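# Shelve the desk carton over its matching part-number label

## Task

Take the carton that sits on the desk and set it into the line of cartons on the wall shelf, directly above the empty shelf label printed with that carton's part number, so the label is entirely covered by it. It must stand upright, aligned with its neighbours, with its own label turned toward the room. Every other carton has to stay where it was, neither moved nor rotated. The carton must not topple or finish leaning, or the task fails. It only counts if the carton stays put by itself once the robot lets go.

## Robot and tools

ROBOT. A Hello Robot Stretch 4 with a single arm: an omni-wheel base, a lift riding up a vertical mast, an arm that telescopes straight forward, a three-joint wrist (yaw, pitch, roll) and a two-finger gripper. It stands about 1.6 m tall; the base edge lies within 0.23 m of the base origin.

FRAMES. Base frame: origin on the floor below the base centre, x ahead, y to the left, z up. hand_pose, a point between the open fingertips, is reported in this frame; with all wrist joints at 0 its axes line up with the base axes. Its printed position may be slightly wrong. The odometry frame is where the base frame was when the scene began. base_odometry comes from wheel rotation only, so wheel slip shows up as motion; its heading runs -3.142 to 3.142, left positive.

execute_actions. Argument "actions": a list holding one action or none (empty = just report state and images). Optional "cameras": list drawn from head_camera, head_left_camera, head_right_camera, wrist_camera, all; omitted, null or ["all"] gives every camera, [] gives none. An action may hold "base", "joints", or both, plus optional "pace" and "contact_limits"; alternatively it holds only {"end_of_arm": "enable_torque"}, which re-powers any wrist or gripper motor that cut out. Motions in one action begin together but may finish at different moments.
- "base": exactly one relative offset from the base's current spot, no combining. {"translate_m": d}, metres, forward positive, -2 to 2. {"strafe_m": d}, metres sideways, left positive, -2 to 2. {"rotate_rad": d}, radians, counter-clockwise seen from above positive, -3.2 to 3.2. The offset counts from the base position in the most recent state report.
- "joints": a single dict keyed by joint name, each value an absolute target, not an offset. lift_m 0 to 1.2 m; arm_m 0 to 0.55 m extension; wrist_yaw_rad -1.134 to 4.276 (0 straight ahead, positive leftward, 3.14 tucked back; past 3.4 the arm may block it); wrist_pitch_rad -1.117 to 4.259 (0 level, 1.57 pointing down); wrist_roll_rad -1.117 to 4.259 (0 keeps fingers level, positive turns clockwise viewed from behind the gripper); gripper_m -0.038 to 0.141 m fingertip gap (negative means fingers pressing together). Targets outside a range are clipped and reported; any unknown key or other bad value rejects the whole call with no motion. Done tolerances: lift and arm ±0.004, yaw and roll ±0.02, pitch ±0.05, gripper ±0.004.
- "pace": "slow", "default" (if omitted), "fast", "max". Base top speeds 0.1/0.3/0.4/0.6 m/s and 1/2/3/4 rad/s; with the lift above 0.2 these shrink, down to 0.3 m/s and 1 rad/s at lift 1.2. An action runs at most 15 s.
- "contact_limits": only {"arm_m": v}, v from 0 (gentlest) to 0.75 (firmest), default 0.5; the arm halts when it pushes past that.
Joints or base left out of an action may keep pushing toward an earlier target unseen by the status fields. If a result reports a stop, the remaining calls of that reply are skipped.

wait: {"seconds": 0 to 10}; commands nothing and returns the same state and images as an empty action.

zoom_image: {"camera": name, "region": [x0, y0, x1, y1]} in pixels of that camera's latest full image, top-left origin, no larger than 504 by 504.

finished_scene: {"scene": n}; closes the scene irreversibly and states whether the task succeeded. Answering with no tool call also ends things.

CAMERAS. head_camera (420x560) sits atop the mast, aimed forward and down; turn the base to look around. head_left_camera and head_right_camera (420x672 fisheyes) flank it, aim lower and show the base and arm. wrist_camera (616x392) looks along the fingers, with the tips near the bottom of the frame.

RESULT LINES. pictures lists the cameras in image order. lidar_m: 12 ranges in metres from the base origin, one per 30-degree sector, first straight ahead then counter-clockwise (4th left, 7th back, 10th right); "-" means nothing seen or closer than 0.25 m. It covers heights from about 0.15 m to robot height, can miss glass or thin legs. wrist_depth_mm: 7x7 grid of median depths, 100-2000 mm, row by row from top left; "-" is unknown. turned_by_wheels vs turned_by_imu differing by over ~0.1 rad means a collision or slip, and heading error is roughly their difference. base_tilt in degrees, forward and right positive, with a fixed bias up to ~1.5. base_status and joint_status: "done"; "off_target" (resting short and maybe still pushing); "contact_stop_at_<key>" (blocked, target dropped, lift/arm/wheels go slack so a lift may sag or base roll); "limit_stop_at_<name>" such as own_body (self-collision; you may move away) or tilt (leaning over 6 degrees; lift, arm, wheels slack until upright); "time_out"; "torque_fault" (a wrist or gripper motor overloaded and went limp; send enable_torque). on_its_own covers uncommanded things; "held at" is a held target, not position. motor_effort: percent of max, positive toward larger values, peak in brackets; each has a fixed bias and noise. A load in a level gripper shifts wrist_pitch effort; effort out of rest range hints at pushing or carrying. Wheel efforts positive mean turning right.

TIPS. Unfold at the start with lift_m 0.4 and wrist_yaw_rad 0 together. To grasp, command a gap narrower than the carton; squeezing harder pulls it toward the wrist, opening pushes it out. Gripper reading and "done" do not prove a hold; at commands of 0 or above a firm grip shows as an effort change. If fingertips stick on a surface, raise the lift. Tilted-up pitch (below -0.2) combined with large roll risks own_body stops. Avoid driving or turning with over 1 kg held and arm_m above 0.2, especially fast; avoid strong sustained pushes, high grips, heavy level loads (over ~2 kg faults the wrist). Don't drop, slam or knock cartons; release the carton so it stands alone before finishing. Fewer, quicker robot motions are better.

Each tool is called after "Request:" as name(argument=value, ...) on one line, values as JSON.

## Session

Request:
execute_actions(actions=[])

Scene clock: 0.00 s.
base_odometry: x=+0.000 y=+0.000 heading=+0.000 (m, m, rad; odometry frame)
turned_by_wheels: +0.000 (rad since the last result)
turned_by_imu: +0.000 (rad since the last result)
base_tilt: forward=-0.1 right=-0.1 (deg)
lidar_m: 1.80 1.76 1.97 1.91 1.88 2.04 1.53 1.51 2.05 1.82 1.78 2.22
base_status: not commanded
joint_positions: lift_m=+0.220 arm_m=-0.002 wrist_yaw_rad=+3.094 wrist_pitch_rad=+0.021 wrist_roll_rad=+0.003 gripper_m=+0.057
joint_status: not commanded
motor_effort: lift_m=+17 arm_m=+0 wrist_yaw_rad=+0 wrist_pitch_rad=-6 wrist_roll_rad=-1 gripper_m=-5 wheel_0=-1 wheel_1=+0 wheel_2=+0 (%)
hand_pose: x=-0.1155 y=+0.1010 z=+0.3917 quat_wxyz=(+0.024, -0.011, +0.002, +1.000) (m; base frame)
wrist_depth_mm: - 134 - - - - - / - 121 167 - - - - / 107 136 194 - - - - / 137 176 1921 - - - - / 1618 1661 1576 1921 - - - / 1160 1205 1042 1182 197 1336 1430 / 842 809 917 - 960 878 946
pictures: head_camera, head_left_camera, head_right_camera, wrist_camera
Images, in order (width x height): head_camera 420x560, head_left_camera 420x672, head_right_camera 420x672, wrist_camera 616x392.

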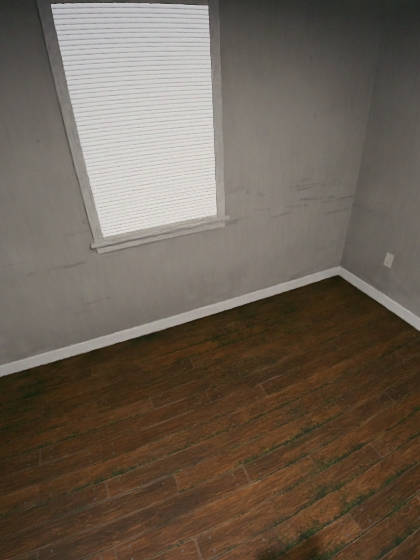

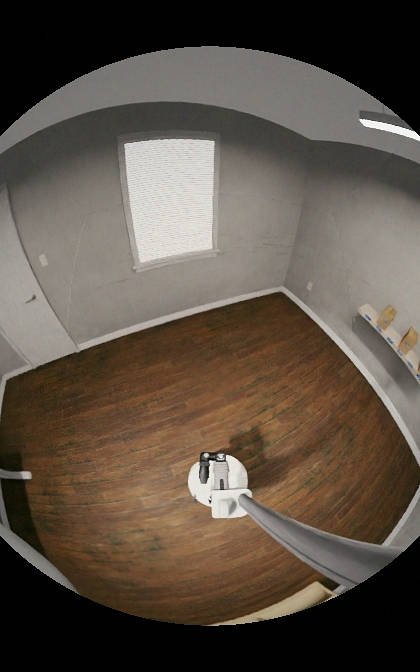

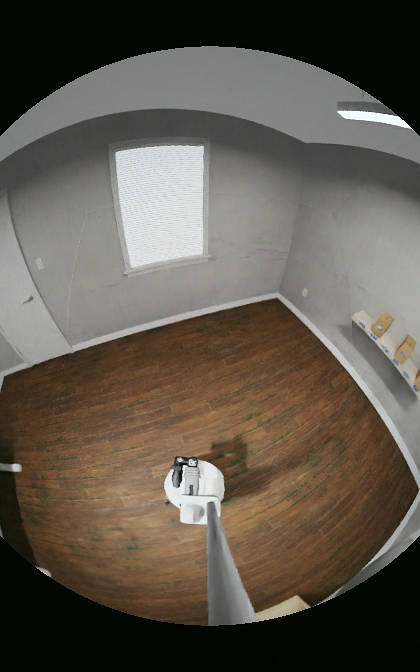

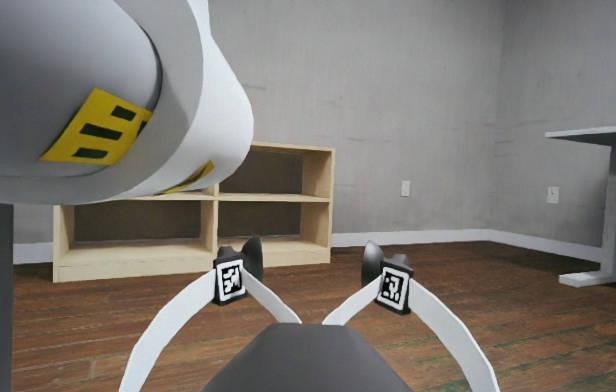

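Request:
execute_actions(actions=[{"base":{"rotate_rad":-1.3},"joints":{"lift_m":0.6,"wrist_yaw_rad":0}}])

Scene clock: 4.13 s.
base_odometry: x=+0.000 y=+0.000 heading=-1.300 (m, m, rad; odometry frame)
turned_by_wheels: -1.300 (rad since the last result)
turned_by_imu: -1.333 (rad since the last result)
base_tilt: forward=-0.1 right=-0.1 (deg)
lidar_m: 1.80 1.83 1.97 1.78 1.84 2.29 1.86 1.87 1.68 1.52 1.54 2.23
base_status: done
joint_positions: lift_m=+0.600 arm_m=-0.002 wrist_yaw_rad=+0.001 wrist_pitch_rad=+0.021 wrist_roll_rad=+0.003 gripper_m=+0.057
joint_status: all done
motor_effort: lift_m=+20(22) arm_m=+0(0) wrist_yaw_rad=-3(8) wrist_pitch_rad=-7(6) wrist_roll_rad=-1(1) gripper_m=-3(3) wheel_0=+1(6) wheel_1=+1(6) wheel_2=+1(8) (%)
hand_pose: x=+0.4570 y=-0.0873 z=+0.7719 quat_wxyz=(+1.000, +0.002, +0.011, +0.000) (m; base frame)
wrist_depth_mm: 1661 1708 1756 1808 1921 1921 - / 1618 1708 1808 1863 1921 1983 - / 1661 1756 1808 1863 1921 - - / 1708 1708 1808 1808 1921 - - / 1661 1808 1808 1921 1921 - - / 1756 1756 1808 1863 196 - - / 1537 1464 1661 - 1756 1618 1808
pictures: head_camera, head_left_camera, head_right_camera, wrist_camera
Images, in order (width x height): head_camera 420x560, head_left_camera 420x672, head_right_camera 420x672, wrist_camera 616x392.

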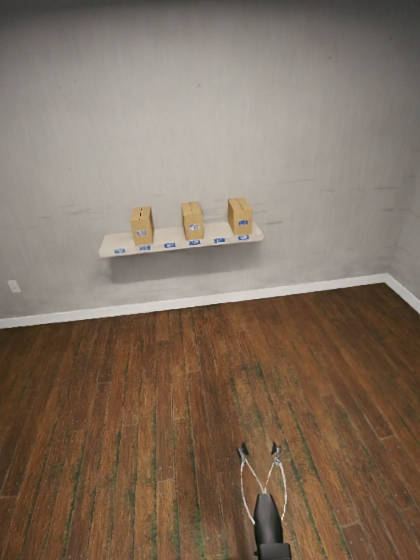

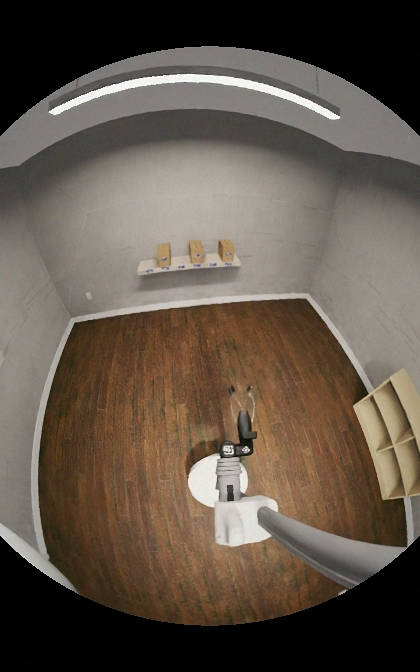

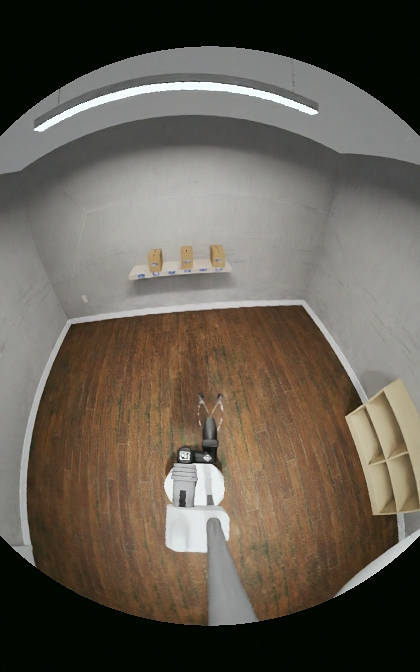

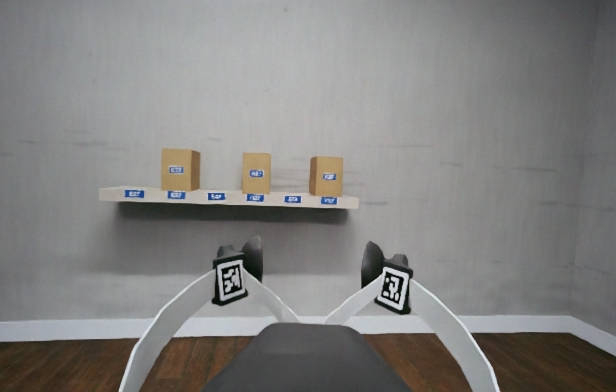

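Request:
zoom_image(camera="wrist_camera", region=[90,130,370,220])

Request:
execute_actions(actions=[{"base":{"rotate_rad":-2.9},"joints":{"lift_m":0.7,"gripper_m":0.14}}])

Region (90, 130, 370, 220) of wrist_camera's 616x392 image, scaled by 1.800; it fills the top 162 rows of this view, and the rest is white.

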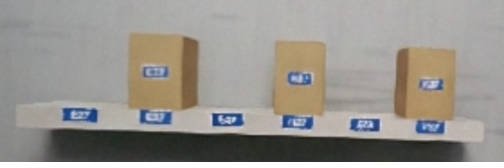

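Scene clock: 9.00 s.
base_odometry: x=+0.000 y=+0.000 heading=+2.084 (m, m, rad; odometry frame)
turned_by_wheels: -2.900 (rad since the last result)
turned_by_imu: -2.976 (rad since the last result)
base_tilt: forward=+0.0 right=-0.1 (deg)
lidar_m: 1.84 1.97 1.54 1.49 2.05 1.87 1.85 2.20 1.82 1.73 1.91 1.88
base_status: done
joint_positions: lift_m=+0.700 arm_m=-0.002 wrist_yaw_rad=+0.000 wrist_pitch_rad=+0.021 wrist_roll_rad=+0.003 gripper_m=+0.140
joint_status: all done
motor_effort: lift_m=+18(21) arm_m=+0(0) wrist_yaw_rad=-1(2) wrist_pitch_rad=-6(7) wrist_roll_rad=+0(1) gripper_m=+1(4) wheel_0=+1(6) wheel_1=+1(7) wheel_2=+1(7) (%)
hand_pose: x=+0.4569 y=-0.0874 z=+0.8720 quat_wxyz=(+1.000, +0.002, +0.011, +0.000) (m; base frame)
wrist_depth_mm: - - - - - - - / - - - - - - - / - - - - - - - / - - 1921 - - - - / - - - - - - - / - - - 162 - - - / 1708 1708 1863 - 1983 1863 1983
pictures: head_camera, head_left_camera, head_right_camera, wrist_camera
Images, in order (width x height): head_camera 420x560, head_left_camera 420x672, head_right_camera 420x672, wrist_camera 616x392.

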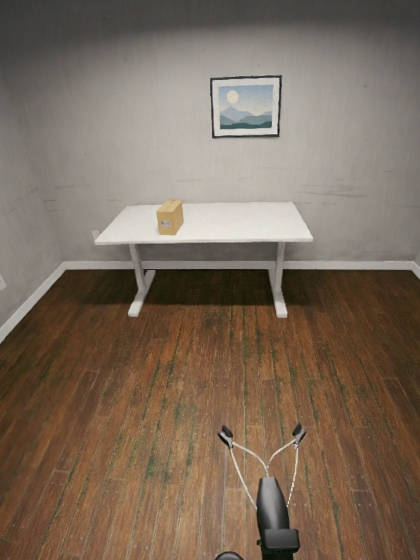

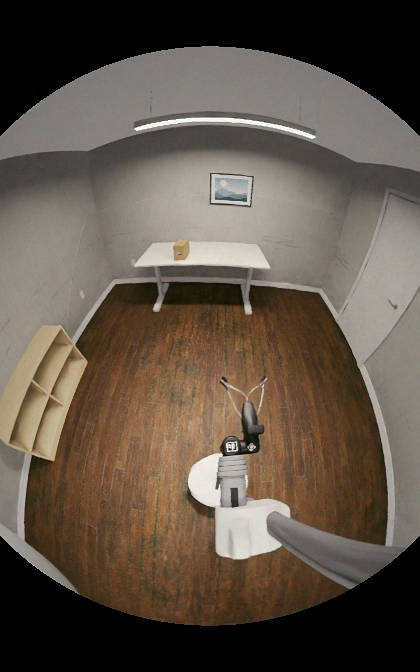

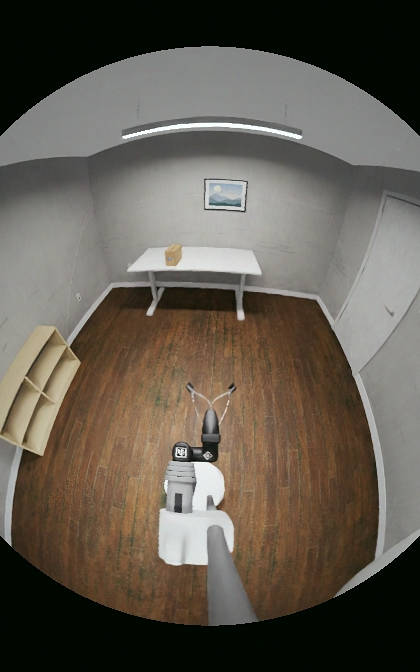

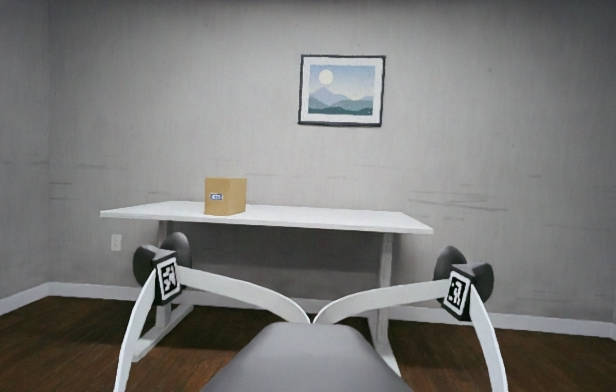

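Request:
execute_actions(actions=[{"base":{"translate_m":0.9}}], cameras=[])

Request:
execute_actions(actions=[{"base":{"strafe_m":0.38}}], cameras=["head_camera","wrist_camera"])

Scene clock: 16.13 s.
base_odometry: x=-0.442 y=+0.784 heading=+2.084 (m, m, rad; odometry frame)
turned_by_wheels: +0.000 (rad since the last result)
turned_by_imu: +0.003 (rad since the last result)
base_tilt: forward=-0.2 right=-0.1 (deg)
lidar_m: 0.91 1.01 1.90 1.46 1.56 2.84 2.98 2.49 1.89 1.83 1.97 0.97
base_status: done
joint_positions: lift_m=+0.700 arm_m=-0.002 wrist_yaw_rad=+0.000 wrist_pitch_rad=+0.021 wrist_roll_rad=+0.003 gripper_m=+0.140
joint_status: not commanded
motor_effort: lift_m=+18(19) arm_m=+0(0) wrist_yaw_rad=-1(1) wrist_pitch_rad=-6(6) wrist_roll_rad=+0(1) gripper_m=+0(0) wheel_0=-1(6) wheel_1=-2(4) wheel_2=+1(10) (%)
hand_pose: x=+0.4569 y=-0.0874 z=+0.8720 quat_wxyz=(+1.000, +0.002, +0.011, +0.000) (m; base frame)
wrist_depth_mm: 1618 1576 1537 1499 1464 1430 1430 / 1576 1576 1576 1499 1537 1464 1430 / 1618 1576 1576 1537 1537 1464 1430 / 1661 854 1537 1537 1464 1499 1464 / 891 820 960 991 1060 1336 1499 / 1661 1576 1576 162 1537 715 1464 / 1537 1618 1576 - 1537 1464 1464
pictures: none
No camera images: the call's "cameras" was empty. Leave "cameras" out to get every camera's image.

Scene clock: 18.73 s.
base_odometry: x=-0.773 y=+0.598 heading=+2.084 (m, m, rad; odometry frame)
turned_by_wheels: +0.000 (rad since the last result)
turned_by_imu: +0.003 (rad since the last result)
base_tilt: forward=+0.0 right=-0.2 (deg)
lidar_m: 0.94 1.00 1.52 1.08 1.15 2.27 2.96 3.03 2.27 2.21 1.34 1.00
base_status: done
joint_positions: lift_m=+0.700 arm_m=-0.002 wrist_yaw_rad=+0.000 wrist_pitch_rad=+0.021 wrist_roll_rad=+0.003 gripper_m=+0.140
joint_status: not commanded
motor_effort: lift_m=+18(19) arm_m=+0(0) wrist_yaw_rad=+0(1) wrist_pitch_rad=-7(6) wrist_roll_rad=-1(0) gripper_m=-1(0) wheel_0=+2(8) wheel_1=-1(9) wheel_2=+0(1) (%)
hand_pose: x=+0.4569 y=-0.0874 z=+0.8720 quat_wxyz=(+1.000, +0.002, +0.011, +0.000) (m; base frame)
wrist_depth_mm: 1618 1576 1537 1537 1464 1464 1464 / 1618 1618 1537 1537 1499 1430 1464 / 1618 1618 1618 1499 1499 1499 1430 / 1661 1618 1618 1576 1537 1537 1499 / 1708 809 854 820 1060 1138 1205 / 1661 1661 1661 162 1576 732 1060 / 1661 1576 1661 - 1576 1537 1464
pictures: head_camera, wrist_camera
Images, in order (width x height): head_camera 420x560, wrist_camera 616x392.

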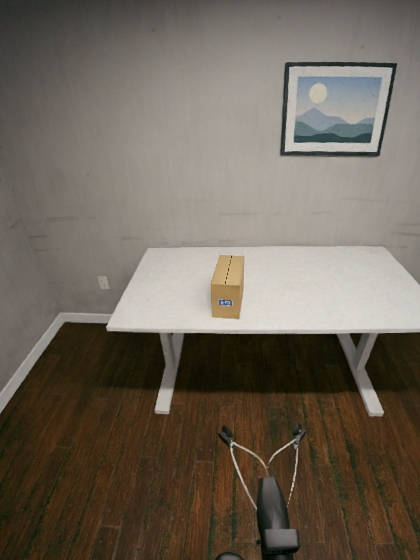

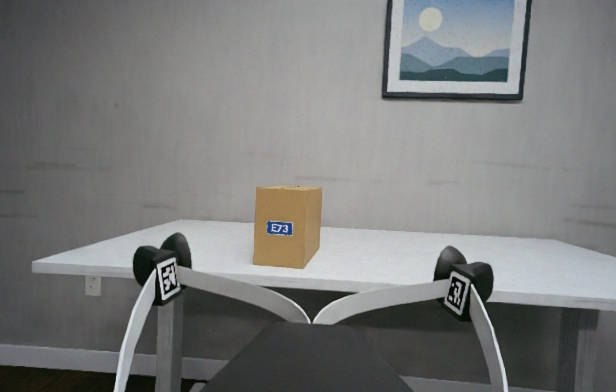

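Request:
execute_actions(actions=[{"base":{"rotate_rad":-0.16},"joints":{"lift_m":0.66}}], cameras=[])

Request:
execute_actions(actions=[{"base":{"strafe_m":0.22},"joints":{"arm_m":0.3}}], cameras=["head_camera","wrist_camera"])

Scene clock: 27.07 s.
base_odometry: x=-0.773 y=+0.598 heading=+1.924 (m, m, rad; odometry frame)
turned_by_wheels: -0.160 (rad since the last result)
turned_by_imu: -0.163 (rad since the last result)
base_tilt: forward=+0.0 right=-0.1 (deg)
lidar_m: 0.96 0.96 1.56 1.04 1.10 1.48 2.93 2.75 2.37 2.21 2.21 1.06
base_status: done
joint_positions: lift_m=+0.660 arm_m=-0.002 wrist_yaw_rad=+0.000 wrist_pitch_rad=+0.021 wrist_roll_rad=+0.003 gripper_m=+0.140
joint_status: all done
motor_effort: lift_m=+16(19) arm_m=+0(0) wrist_yaw_rad=+0(0) wrist_pitch_rad=-7(7) wrist_roll_rad=+0(1) gripper_m=+1(0) wheel_0=+1(4) wheel_1=+0(5) wheel_2=+0(5) (%)
hand_pose: x=+0.4569 y=-0.0874 z=+0.8322 quat_wxyz=(+1.000, +0.002, +0.011, +0.000) (m; base frame)
wrist_depth_mm: 1464 1430 1499 1537 1576 1618 1576 / 1464 1464 1537 1499 1537 1576 1708 / 1499 1499 1537 1537 1537 1618 1661 / 1464 1537 820 1576 1661 1661 1661 / 831 741 798 946 1008 946 1618 / 1499 1537 1576 162 1661 1255 1708 / 1499 1499 1576 - 1618 1618 1708
pictures: none
No camera images: the call's "cameras" was empty. Leave "cameras" out to get every camera's image.

Scene clock: 29.10 s.
base_odometry: x=-0.979 y=+0.522 heading=+1.924 (m, m, rad; odometry frame)
turned_by_wheels: +0.000 (rad since the last result)
turned_by_imu: +0.002 (rad since the last result)
base_tilt: forward=+0.0 right=+0.0 (deg)
lidar_m: 0.92 0.95 1.34 0.84 0.88 1.18 2.95 2.77 2.60 2.42 2.50 1.03
base_status: done
joint_positions: lift_m=+0.660 arm_m=+0.299 wrist_yaw_rad=+0.000 wrist_pitch_rad=+0.021 wrist_roll_rad=+0.003 gripper_m=+0.140
joint_status: all done
motor_effort: lift_m=+15(16) arm_m=+8(8) wrist_yaw_rad=-1(0) wrist_pitch_rad=-6(7) wrist_roll_rad=-1(0) gripper_m=+0(1) wheel_0=+0(7) wheel_1=-1(7) wheel_2=+1(1) (%)
hand_pose: x=+0.7579 y=-0.0874 z=+0.8322 quat_wxyz=(+1.000, +0.002, +0.011, +0.000) (m; base frame)
wrist_depth_mm: 1160 1205 1205 1255 1255 1255 1281 / 1160 1182 1182 1229 1255 1255 1308 / 1229 1182 1229 1229 1255 1281 1308 / 1205 1205 1229 508 1281 1308 1336 / 715 661 683 512 854 904 976 / 439 436 445 162 462 469 521 / 1205 1255 1308 - 1336 1336 1366
pictures: head_camera, wrist_camera
Images, in order (width x height): head_camera 420x560, wrist_camera 616x392.

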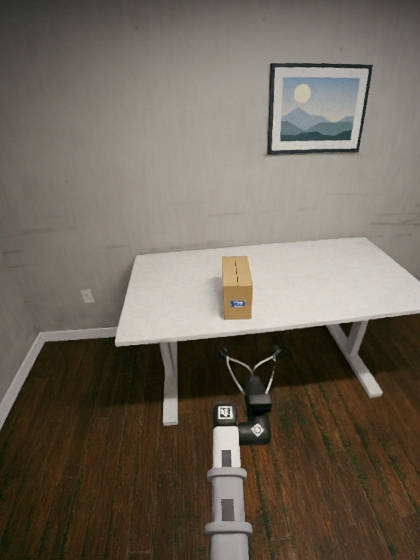

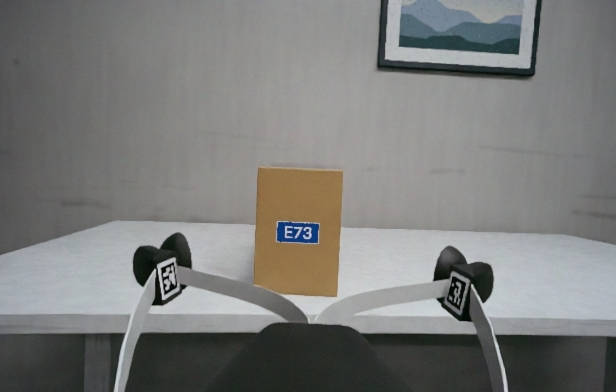

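Request:
execute_actions(actions=[{"base":{"strafe_m":0.018},"joints":{"arm_m":0.5}}], cameras=["head_camera","wrist_camera"])

Scene clock: 37.23 s.
base_odometry: x=-0.996 y=+0.516 heading=+1.924 (m, m, rad; odometry frame)
turned_by_wheels: +0.000 (rad since the last result)
turned_by_imu: +0.002 (rad since the last result)
base_tilt: forward=+0.1 right=-0.2 (deg)
lidar_m: 0.92 0.98 1.32 0.84 0.86 1.18 2.96 2.80 2.65 2.44 2.50 1.03
base_status: done
joint_positions: lift_m=+0.660 arm_m=+0.499 wrist_yaw_rad=+0.000 wrist_pitch_rad=+0.021 wrist_roll_rad=+0.003 gripper_m=+0.140
joint_status: all done
motor_effort: lift_m=+16(16) arm_m=+8(9) wrist_yaw_rad=+0(0) wrist_pitch_rad=-6(7) wrist_roll_rad=-1(1) gripper_m=+1(1) wheel_0=-1(10) wheel_1=-1(5) wheel_2=+0(1) (%)
hand_pose: x=+0.9579 y=-0.0874 z=+0.8322 quat_wxyz=(+1.000, +0.002, +0.011, +0.000) (m; base frame)
wrist_depth_mm: 960 991 1008 1060 1042 1060 1060 / 976 1008 1008 1042 1060 1078 1098 / 1008 1008 1025 1042 1060 1078 1118 / 991 1042 1042 309 1078 1098 1118 / 715 654 615 310 750 904 960 / 439 413 392 162 314 424 521 / 319 320 334 - 353 332 362
pictures: head_camera, wrist_camera
Images, in order (width x height): head_camera 420x560, wrist_camera 616x392.

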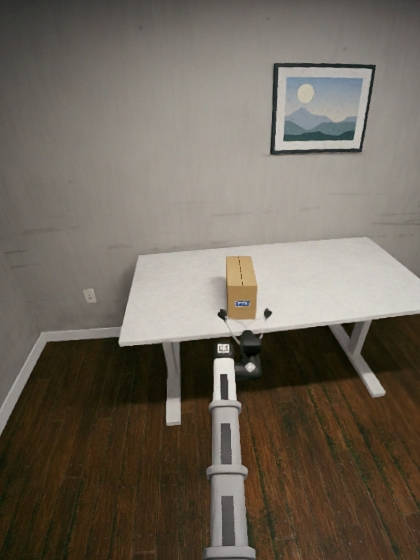

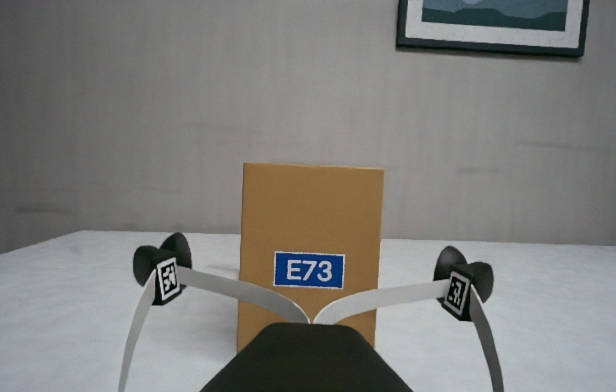

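Request:
execute_actions(actions=[{"base":{"translate_m":0.16},"pace":"slow"}], cameras=["head_camera","wrist_camera"])

Request:
execute_actions(actions=[{"joints":{"gripper_m":0.04}}], cameras=["head_camera","wrist_camera"])

Scene clock: 42.67 s.
base_odometry: x=-1.052 y=+0.666 heading=+1.924 (m, m, rad; odometry frame)
turned_by_wheels: +0.000 (rad since the last result)
turned_by_imu: +0.002 (rad since the last result)
base_tilt: forward=+0.1 right=-0.2 (deg)
lidar_m: 0.76 0.79 1.33 0.87 0.87 1.18 3.11 2.96 2.65 2.42 1.27 0.85
base_status: done
joint_positions: lift_m=+0.660 arm_m=+0.499 wrist_yaw_rad=+0.000 wrist_pitch_rad=+0.021 wrist_roll_rad=+0.003 gripper_m=+0.140
joint_status: not commanded
motor_effort: lift_m=+16(16) arm_m=+8(8) wrist_yaw_rad=-1(1) wrist_pitch_rad=-6(6) wrist_roll_rad=+0(1) gripper_m=+0(0) wheel_0=+0(4) wheel_1=+0(4) wheel_2=-1(6) (%)
hand_pose: x=+0.9579 y=-0.0874 z=+0.8322 quat_wxyz=(+1.000, +0.002, +0.011, +0.000) (m; base frame)
wrist_depth_mm: 842 842 854 878 904 904 904 / 842 854 866 891 891 917 946 / 842 866 878 878 904 917 946 / 854 866 187 187 186 931 946 / 707 654 189 188 187 946 960 / 436 413 191 162 189 421 525 / 319 319 193 - 191 334 359
pictures: head_camera, wrist_camera
Images, in order (width x height): head_camera 420x560, wrist_camera 616x392.

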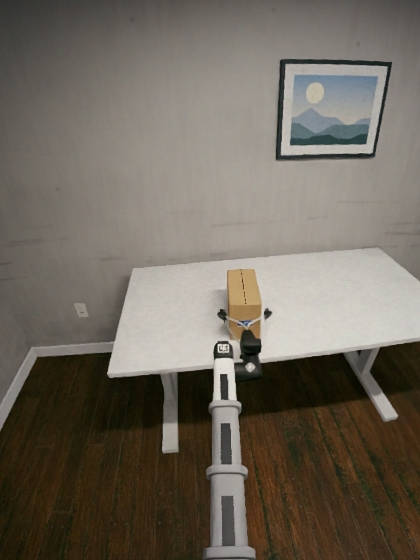

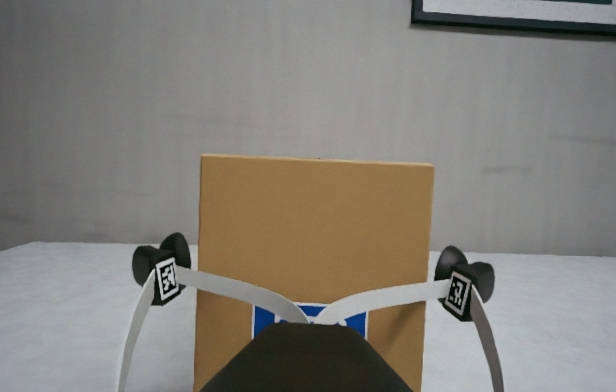

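Scene clock: 44.67 s.
base_odometry: x=-1.052 y=+0.666 heading=+1.924 (m, m, rad; odometry frame)
turned_by_wheels: +0.000 (rad since the last result)
turned_by_imu: +0.001 (rad since the last result)
base_tilt: forward=+0.1 right=+0.0 (deg)
lidar_m: 0.78 0.81 1.32 0.86 0.89 1.18 3.12 2.94 2.65 2.43 1.26 0.85
base_status: not commanded
joint_positions: lift_m=+0.660 arm_m=+0.499 wrist_yaw_rad=+0.000 wrist_pitch_rad=+0.021 wrist_roll_rad=+0.003 gripper_m=+0.041
joint_status: all done
motor_effort: lift_m=+16(16) arm_m=+8(8) wrist_yaw_rad=-1(1) wrist_pitch_rad=-7(6) wrist_roll_rad=-1(2) gripper_m=-23(24) wheel_0=+0(0) wheel_1=+0(1) wheel_2=-1(1) (%)
hand_pose: x=+0.9579 y=-0.0874 z=+0.8322 quat_wxyz=(+1.000, +0.002, +0.011, +0.000) (m; base frame)
wrist_depth_mm: 831 831 866 878 878 904 904 / 831 854 866 891 904 917 931 / 842 866 854 891 904 931 946 / 854 866 167 167 167 931 960 / 707 732 169 169 168 946 960 / 433 175 170 170 169 172 521 / 315 322 173 - 171 347 336
pictures: head_camera, wrist_camera
Images, in order (width x height): head_camera 420x560, wrist_camera 616x392.

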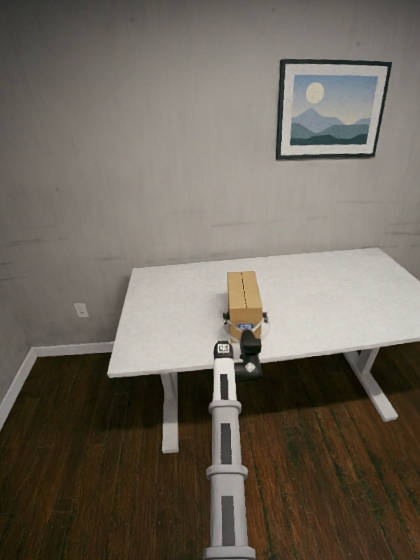

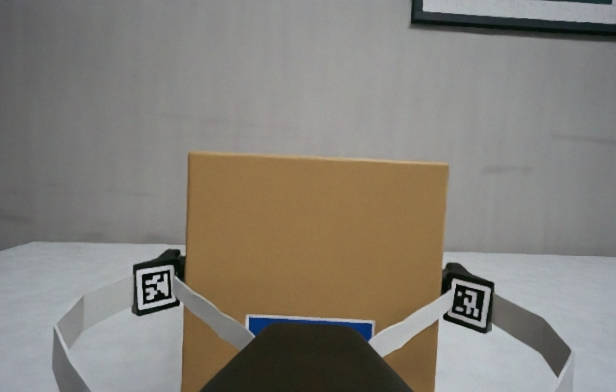

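Request:
execute_actions(actions=[{"joints":{"gripper_m":0.01}}], cameras=[])

Request:
execute_actions(actions=[{"joints":{"lift_m":0.7},"pace":"slow"}], cameras=["head_camera","wrist_camera"])

Scene clock: 48.13 s.
base_odometry: x=-1.052 y=+0.666 heading=+1.924 (m, m, rad; odometry frame)
turned_by_wheels: +0.000 (rad since the last result)
turned_by_imu: +0.001 (rad since the last result)
base_tilt: forward=+0.1 right=-0.3 (deg)
lidar_m: 0.76 0.78 1.34 0.86 0.88 1.18 3.12 2.95 2.59 2.44 1.27 0.87
base_status: not commanded
joint_positions: lift_m=+0.660 arm_m=+0.499 wrist_yaw_rad=+0.000 wrist_pitch_rad=+0.021 wrist_roll_rad=+0.003 gripper_m=+0.011
joint_status: all done
motor_effort: lift_m=+16(16) arm_m=+8(8) wrist_yaw_rad=-1(1) wrist_pitch_rad=-7(7) wrist_roll_rad=+1(1) gripper_m=-27(28) wheel_0=+0(0) wheel_1=+0(1) wheel_2=-1(1) (%)
hand_pose: x=+0.9579 y=-0.0874 z=+0.8322 quat_wxyz=(+1.000, +0.002, +0.011, +0.000) (m; base frame)
wrist_depth_mm: 831 842 866 878 891 904 904 / 842 854 866 866 904 917 931 / 831 854 866 891 891 931 946 / 842 854 160 160 158 917 946 / 715 732 161 161 160 931 976 / 407 168 163 162 162 164 521 / 317 320 164 - 162 349 334
pictures: none
No camera images: the call's "cameras" was empty. Leave "cameras" out to get every camera's image.

Scene clock: 49.30 s.
base_odometry: x=-1.052 y=+0.666 heading=+1.924 (m, m, rad; odometry frame)
turned_by_wheels: +0.000 (rad since the last result)
turned_by_imu: +0.001 (rad since the last result)
base_tilt: forward=-0.2 right=-0.1 (deg)
lidar_m: 0.77 0.78 1.34 0.86 0.87 1.17 3.13 2.98 2.64 2.43 1.24 0.82
base_status: not commanded
joint_positions: lift_m=+0.700 arm_m=+0.499 wrist_yaw_rad=+0.000 wrist_pitch_rad=+0.023 wrist_roll_rad=+0.003 gripper_m=+0.011
joint_status: all done
motor_effort: lift_m=+21(21) arm_m=+8(8) wrist_yaw_rad=-1(0) wrist_pitch_rad=-12(12) wrist_roll_rad=-2(2) gripper_m=-27(27) wheel_0=+0(0) wheel_1=+0(0) wheel_2=-1(1) (%)
hand_pose: x=+0.9579 y=-0.0874 z=+0.8713 quat_wxyz=(+1.000, +0.002, +0.012, +0.000) (m; base frame)
wrist_depth_mm: 820 854 866 866 878 891 904 / 842 854 866 866 891 931 931 / 854 854 866 878 904 931 946 / 842 866 162 160 160 931 946 / 854 866 162 161 161 931 960 / 496 168 163 162 161 164 640 / 389 394 163 - 161 424 407
pictures: head_camera, wrist_camera
Images, in order (width x height): head_camera 420x560, wrist_camera 616x392.

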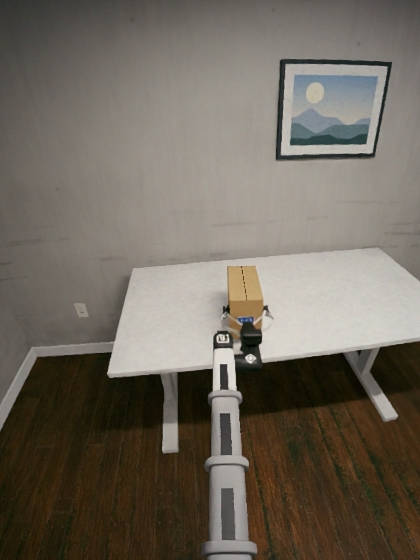

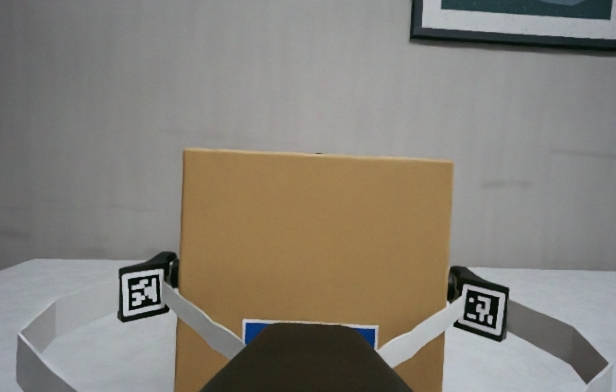

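Request:
execute_actions(actions=[{"base":{"translate_m":-0.3},"joints":{"arm_m":0.0,"lift_m":0.78}}], cameras=[])

Request:
execute_actions(actions=[{"base":{"rotate_rad":-2.98},"pace":"slow"}], cameras=["head_camera","wrist_camera"])

Request:
execute_actions(actions=[{"base":{"translate_m":1.7}}], cameras=["head_camera","wrist_camera"])

Scene clock: 57.73 s.
base_odometry: x=-0.948 y=+0.384 heading=+1.924 (m, m, rad; odometry frame)
turned_by_wheels: +0.000 (rad since the last result)
turned_by_imu: +0.002 (rad since the last result)
base_tilt: forward=+0.0 right=-0.1 (deg)
lidar_m: 0.39 1.11 1.32 0.81 0.85 1.12 2.79 2.64 2.64 2.48 2.45 0.40
base_status: done
joint_positions: lift_m=+0.780 arm_m=+0.001 wrist_yaw_rad=+0.000 wrist_pitch_rad=+0.023 wrist_roll_rad=+0.003 gripper_m=+0.011
joint_status: all done
motor_effort: lift_m=+20(21) arm_m=-8(8) wrist_yaw_rad=-1(1) wrist_pitch_rad=-11(12) wrist_roll_rad=+0(1) gripper_m=-28(28) wheel_0=+1(5) wheel_1=+0(5) wheel_2=-1(9) (%)
hand_pose: x=+0.4607 y=-0.0875 z=+0.9513 quat_wxyz=(+1.000, +0.002, +0.012, +0.000) (m; base frame)
wrist_depth_mm: 1576 1537 1618 1618 1618 1756 1756 / 1537 1618 1618 1708 1661 1708 1756 / 1576 1618 1661 1708 1661 1756 1808 / 1576 1618 161 161 160 1756 1756 / 1618 1618 162 161 161 1499 1808 / 1618 167 163 162 162 164 1060 / 1661 1661 163 - 162 1756 1808
pictures: none
No camera images: the call's "cameras" was empty. Leave "cameras" out to get every camera's image.

Scene clock: 62.00 s.
base_odometry: x=-0.948 y=+0.384 heading=-1.056 (m, m, rad; odometry frame)
turned_by_wheels: -2.980 (rad since the last result)
turned_by_imu: -3.059 (rad since the last result)
base_tilt: forward=+0.0 right=-0.3 (deg)
lidar_m: 0.39 2.70 2.57 2.48 1.51 1.13 1.11 1.69 0.83 0.82 0.88 0.39
base_status: done
joint_positions: lift_m=+0.780 arm_m=+0.001 wrist_yaw_rad=+0.000 wrist_pitch_rad=+0.023 wrist_roll_rad=+0.003 gripper_m=+0.011
joint_status: not commanded
motor_effort: lift_m=+20(20) arm_m=-8(8) wrist_yaw_rad=+0(0) wrist_pitch_rad=-13(12) wrist_roll_rad=-2(1) gripper_m=-27(27) wheel_0=+2(5) wheel_1=+2(3) wheel_2=+0(3) (%)
hand_pose: x=+0.4607 y=-0.0875 z=+0.9513 quat_wxyz=(+1.000, +0.002, +0.012, +0.000) (m; base frame)
wrist_depth_mm: - - - - - - 1808 / - - - - - - 1863 / - - - - - - 1808 / - - 161 160 160 - 1808 / - - 162 161 160 - 1756 / - 168 162 162 162 164 1661 / 1863 1863 164 - 162 - 1756
pictures: head_camera, wrist_camera
Images, in order (width x height): head_camera 420x560, wrist_camera 616x392.

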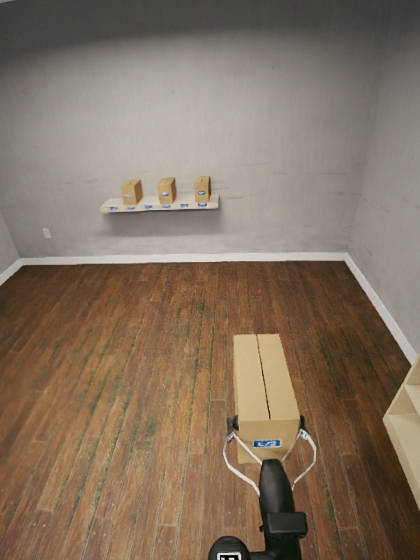

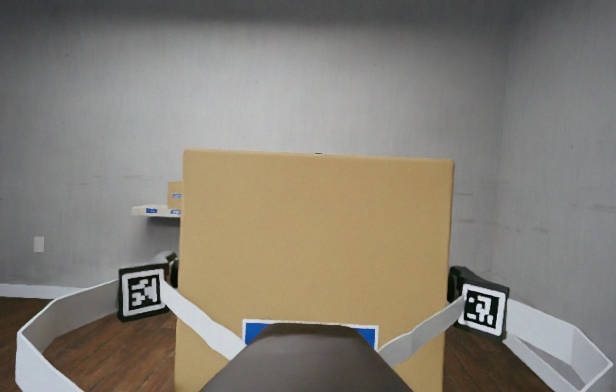

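Scene clock: 69.13 s.
base_odometry: x=-0.111 y=-1.096 heading=-1.056 (m, m, rad; odometry frame)
turned_by_wheels: +0.000 (rad since the last result)
turned_by_imu: +0.003 (rad since the last result)
base_tilt: forward=+0.1 right=-0.2 (deg)
lidar_m: 0.38 0.94 1.31 2.41 2.53 2.96 3.70 1.24 1.16 1.27 1.37 0.44
base_status: done
joint_positions: lift_m=+0.780 arm_m=+0.001 wrist_yaw_rad=+0.000 wrist_pitch_rad=+0.023 wrist_roll_rad=+0.003 gripper_m=+0.011
joint_status: not commanded
motor_effort: lift_m=+20(20) arm_m=-8(8) wrist_yaw_rad=-1(0) wrist_pitch_rad=-12(11) wrist_roll_rad=+1(1) gripper_m=-27(27) wheel_0=+1(6) wheel_1=-1(5) wheel_2=+2(8) (%)
hand_pose: x=+0.4607 y=-0.0875 z=+0.9513 quat_wxyz=(+1.000, +0.002, +0.012, +0.000) (m; base frame)
wrist_depth_mm: 904 891 866 866 878 842 842 / 917 904 904 891 878 854 842 / 946 917 891 878 891 866 854 / 931 917 161 160 160 866 866 / 691 842 162 162 161 878 878 / 683 168 163 162 161 164 891 / 960 960 163 - 162 891 878
pictures: head_camera, wrist_camera
Images, in order (width x height): head_camera 420x560, wrist_camera 616x392.

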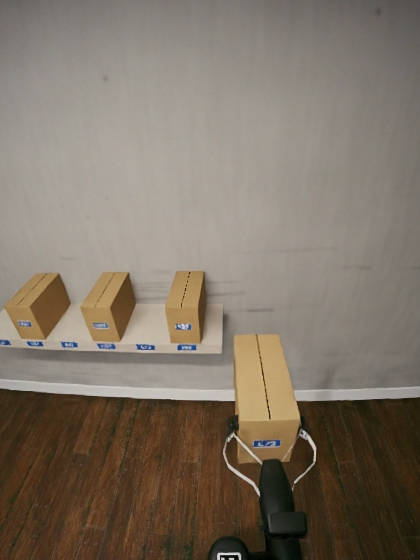

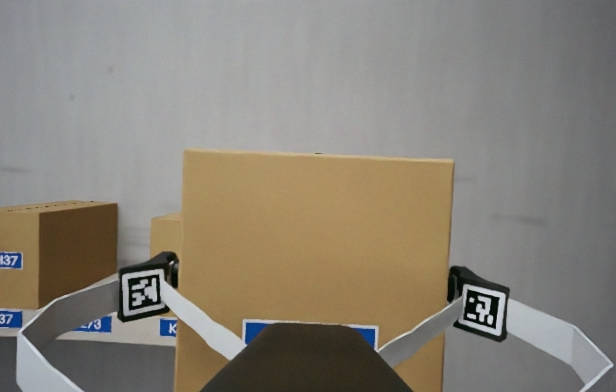

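Request:
execute_actions(actions=[{"base":{"rotate_rad":-0.04},"joints":{"lift_m":0.73},"pace":"slow"}], cameras=[])

Request:
execute_actions(actions=[{"base":{"strafe_m":0.42}}])

Scene clock: 76.40 s.
base_odometry: x=-0.111 y=-1.096 heading=-1.096 (m, m, rad; odometry frame)
turned_by_wheels: -0.040 (rad since the last result)
turned_by_imu: -0.039 (rad since the last result)
base_tilt: forward=+0.0 right=-0.1 (deg)
lidar_m: 0.39 0.88 1.24 2.38 2.50 3.44 3.69 1.35 1.17 1.26 1.33 0.39
base_status: done
joint_positions: lift_m=+0.730 arm_m=+0.001 wrist_yaw_rad=+0.000 wrist_pitch_rad=+0.023 wrist_roll_rad=+0.003 gripper_m=+0.011
joint_status: all done
motor_effort: lift_m=+16(21) arm_m=-8(8) wrist_yaw_rad=-1(1) wrist_pitch_rad=-12(12) wrist_roll_rad=-1(0) gripper_m=-27(27) wheel_0=+1(3) wheel_1=+1(2) wheel_2=-1(3) (%)
hand_pose: x=+0.4607 y=-0.0875 z=+0.9016 quat_wxyz=(+1.000, +0.002, +0.012, +0.000) (m; base frame)
wrist_depth_mm: 891 878 878 866 878 878 878 / 891 891 891 878 878 878 878 / 904 891 891 878 891 891 878 / 768 904 161 160 160 891 878 / 732 654 162 161 160 917 891 / 661 168 163 162 161 164 904 / 931 931 163 - 162 904 904
pictures: none
No camera images: the call's "cameras" was empty. Leave "cameras" out to get every camera's image.

Scene clock: 79.13 s.
base_odometry: x=+0.262 y=-0.904 heading=-1.096 (m, m, rad; odometry frame)
turned_by_wheels: +0.000 (rad since the last result)
turned_by_imu: +0.003 (rad since the last result)
base_tilt: forward=-0.2 right=-0.2 (deg)
lidar_m: 0.39 0.87 1.63 2.00 2.05 2.84 3.70 1.97 1.52 1.69 1.58 0.39
base_status: done
joint_positions: lift_m=+0.730 arm_m=+0.001 wrist_yaw_rad=+0.000 wrist_pitch_rad=+0.023 wrist_roll_rad=+0.003 gripper_m=+0.011
joint_status: not commanded
motor_effort: lift_m=+17(18) arm_m=-8(8) wrist_yaw_rad=-1(1) wrist_pitch_rad=-13(13) wrist_roll_rad=-1(0) gripper_m=-28(27) wheel_0=+0(8) wheel_1=-1(8) wheel_2=-1(2) (%)
hand_pose: x=+0.4607 y=-0.0874 z=+0.9015 quat_wxyz=(+1.000, +0.002, +0.012, +0.000) (m; base frame)
wrist_depth_mm: 891 878 878 891 854 878 866 / 891 904 904 878 878 878 866 / 917 904 891 878 891 878 878 / 676 904 161 160 160 878 891 / 668 798 162 161 160 904 878 / 661 167 163 162 162 164 904 / 931 931 164 - 162 904 904
pictures: head_camera, head_left_camera, head_right_camera, wrist_camera
Images, in order (width x height): head_camera 420x560, head_left_camera 420x672, head_right_camera 420x672, wrist_camera 616x392.

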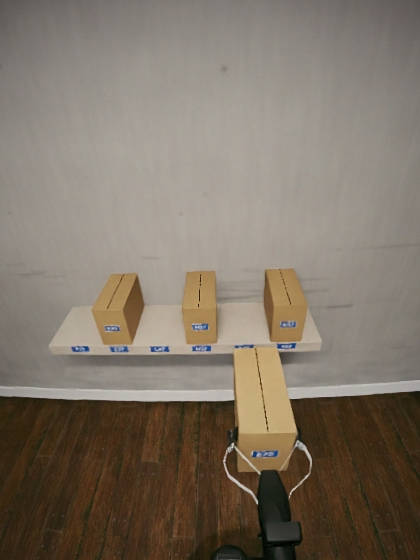

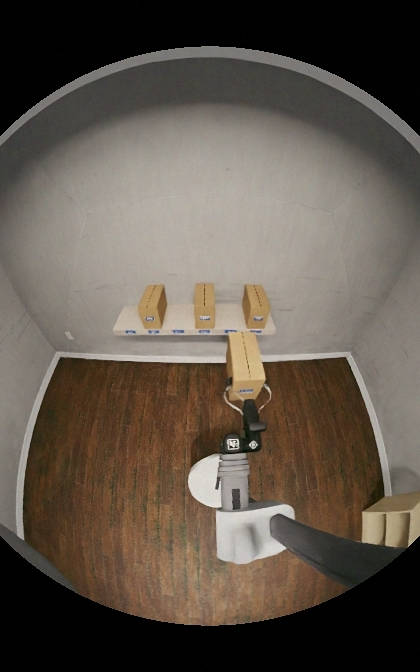

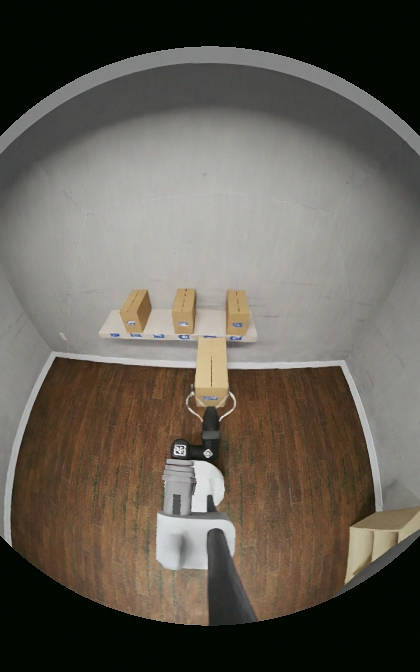

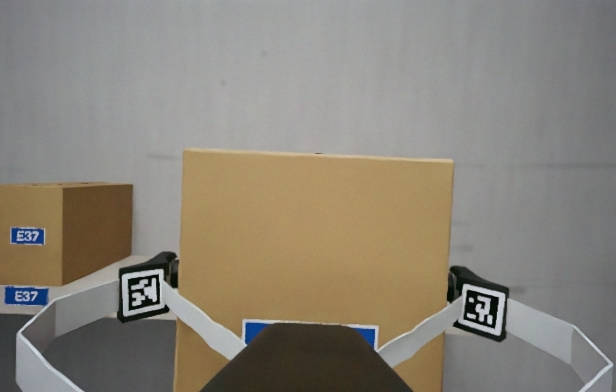

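Request:
zoom_image(camera="head_camera", region=[40,260,340,370])

Request:
execute_actions(actions=[{"joints":{"arm_m":0.24}}])

Region (40, 260, 340, 370) of head_camera's 420x560 image, scaled by 1.680, with more detail than that image has; it fills the top 185 rows of this view, and the rest is white.

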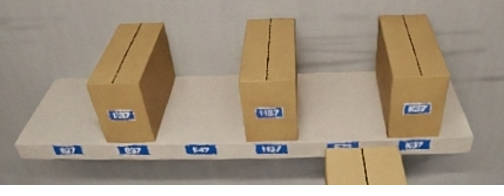

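Scene clock: 83.83 s.
base_odometry: x=+0.262 y=-0.904 heading=-1.096 (m, m, rad; odometry frame)
turned_by_wheels: +0.000 (rad since the last result)
turned_by_imu: +0.002 (rad since the last result)
base_tilt: forward=+0.0 right=-0.1 (deg)
lidar_m: 0.63 0.90 1.58 1.99 2.07 2.82 3.73 1.92 1.50 1.68 1.56 0.89
base_status: not commanded
joint_positions: lift_m=+0.730 arm_m=+0.239 wrist_yaw_rad=+0.000 wrist_pitch_rad=+0.023 wrist_roll_rad=+0.003 gripper_m=+0.011
joint_status: all done
motor_effort: lift_m=+17(18) arm_m=+8(10) wrist_yaw_rad=+1(0) wrist_pitch_rad=-11(11) wrist_roll_rad=+0(1) gripper_m=-27(27) wheel_0=+0(0) wheel_1=-1(1) wheel_2=-1(1) (%)
hand_pose: x=+0.6979 y=-0.0874 z=+0.9016 quat_wxyz=(+1.000, +0.002, +0.012, +0.000) (m; base frame)
wrist_depth_mm: 654 647 647 640 640 640 634 / 661 654 647 647 647 647 640 / 668 661 654 654 647 654 647 / 654 668 161 161 160 654 654 / 615 418 162 161 161 410 661 / 521 167 163 162 161 164 668 / 424 424 164 - 162 415 455
pictures: head_camera, head_left_camera, head_right_camera, wrist_camera
Images, in order (width x height): head_camera 420x560, head_left_camera 420x672, head_right_camera 420x672, wrist_camera 616x392.

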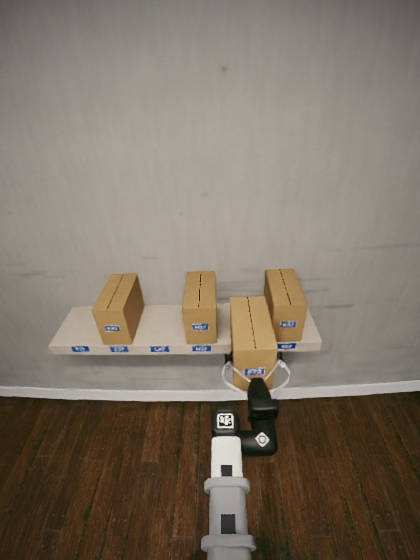

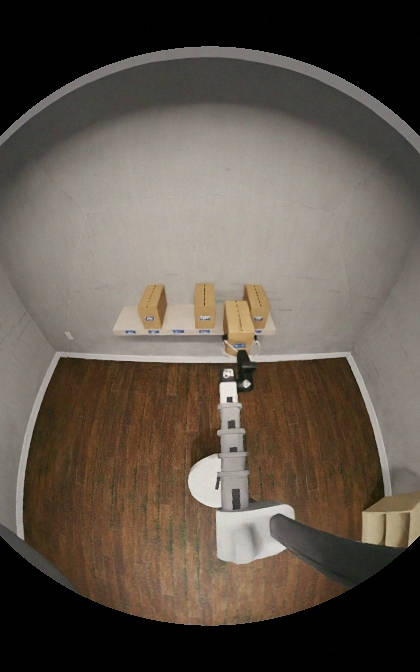

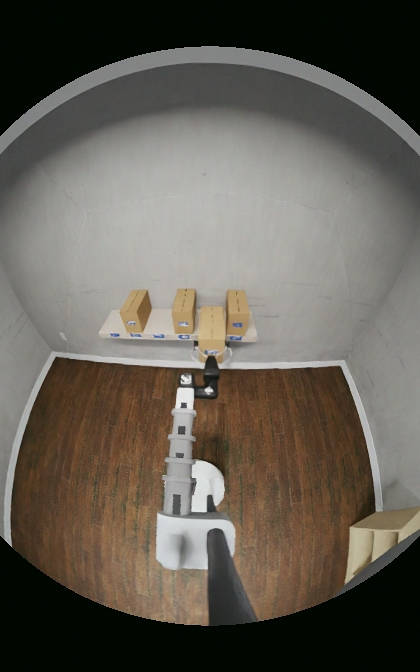

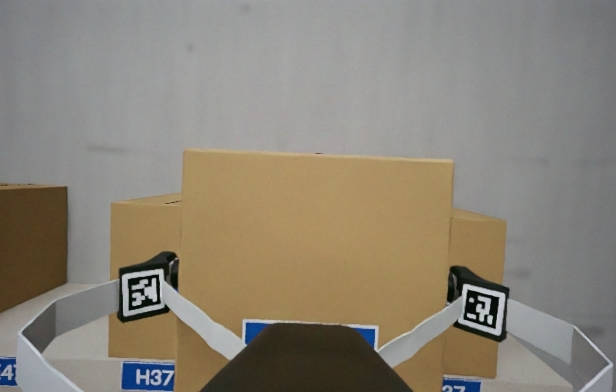

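Request:
execute_actions(actions=[{"joints":{"arm_m":0.42,"lift_m":0.715},"pace":"slow"}])

Scene clock: 90.93 s.
base_odometry: x=+0.262 y=-0.904 heading=-1.096 (m, m, rad; odometry frame)
turned_by_wheels: +0.000 (rad since the last result)
turned_by_imu: +0.003 (rad since the last result)
base_tilt: forward=-0.1 right=-0.1 (deg)
lidar_m: 0.79 0.89 1.59 1.99 2.07 2.85 3.71 1.92 1.49 1.69 1.59 0.88
base_status: not commanded
joint_positions: lift_m=+0.715 arm_m=+0.419 wrist_yaw_rad=+0.000 wrist_pitch_rad=+0.023 wrist_roll_rad=+0.003 gripper_m=+0.011
joint_status: all done
motor_effort: lift_m=+16(17) arm_m=+8(9) wrist_yaw_rad=-2(0) wrist_pitch_rad=-11(10) wrist_roll_rad=+1(0) gripper_m=-28(28) wheel_0=+0(0) wheel_1=-1(1) wheel_2=-1(1) (%)
hand_pose: x=+0.8779 y=-0.0874 z=+0.8867 quat_wxyz=(+1.000, +0.002, +0.012, +0.000) (m; base frame)
wrist_depth_mm: 477 477 477 469 469 466 466 / 477 480 480 477 477 469 466 / 488 480 477 480 473 477 473 / 293 324 161 160 160 477 477 / 235 235 162 161 160 230 229 / 236 167 163 162 162 163 231 / 238 241 163 - 162 235 233
pictures: head_camera, head_left_camera, head_right_camera, wrist_camera
Images, in order (width x height): head_camera 420x560, head_left_camera 420x672, head_right_camera 420x672, wrist_camera 616x392.

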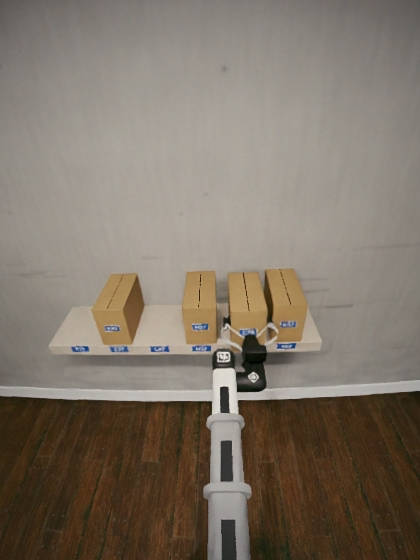

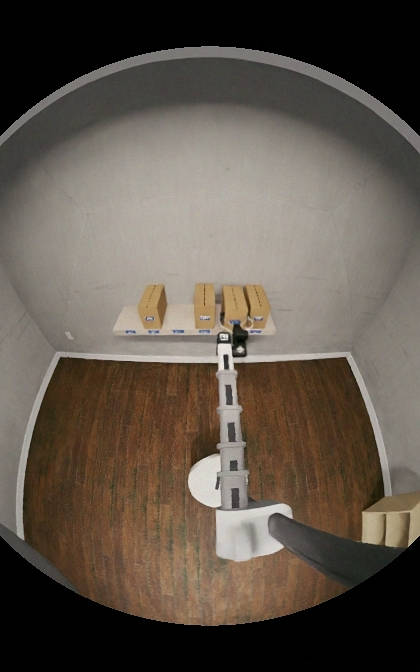

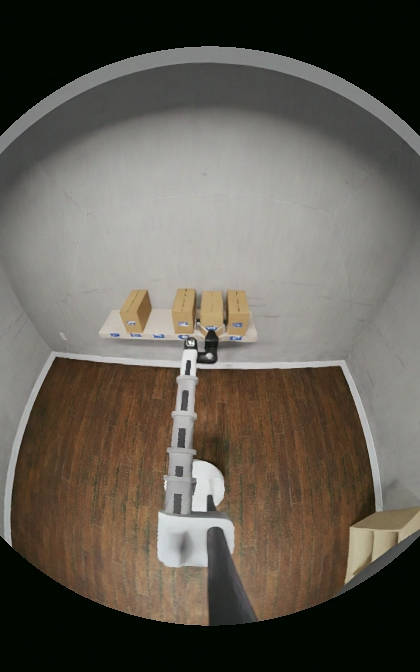

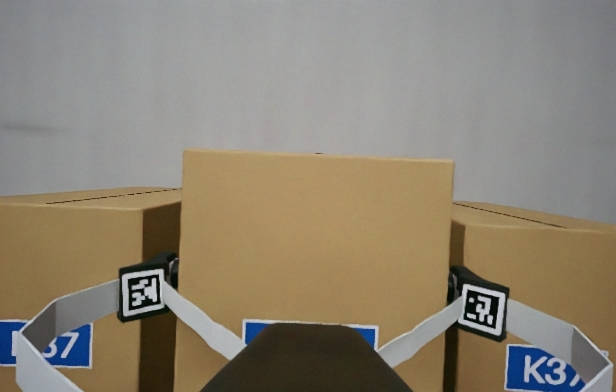

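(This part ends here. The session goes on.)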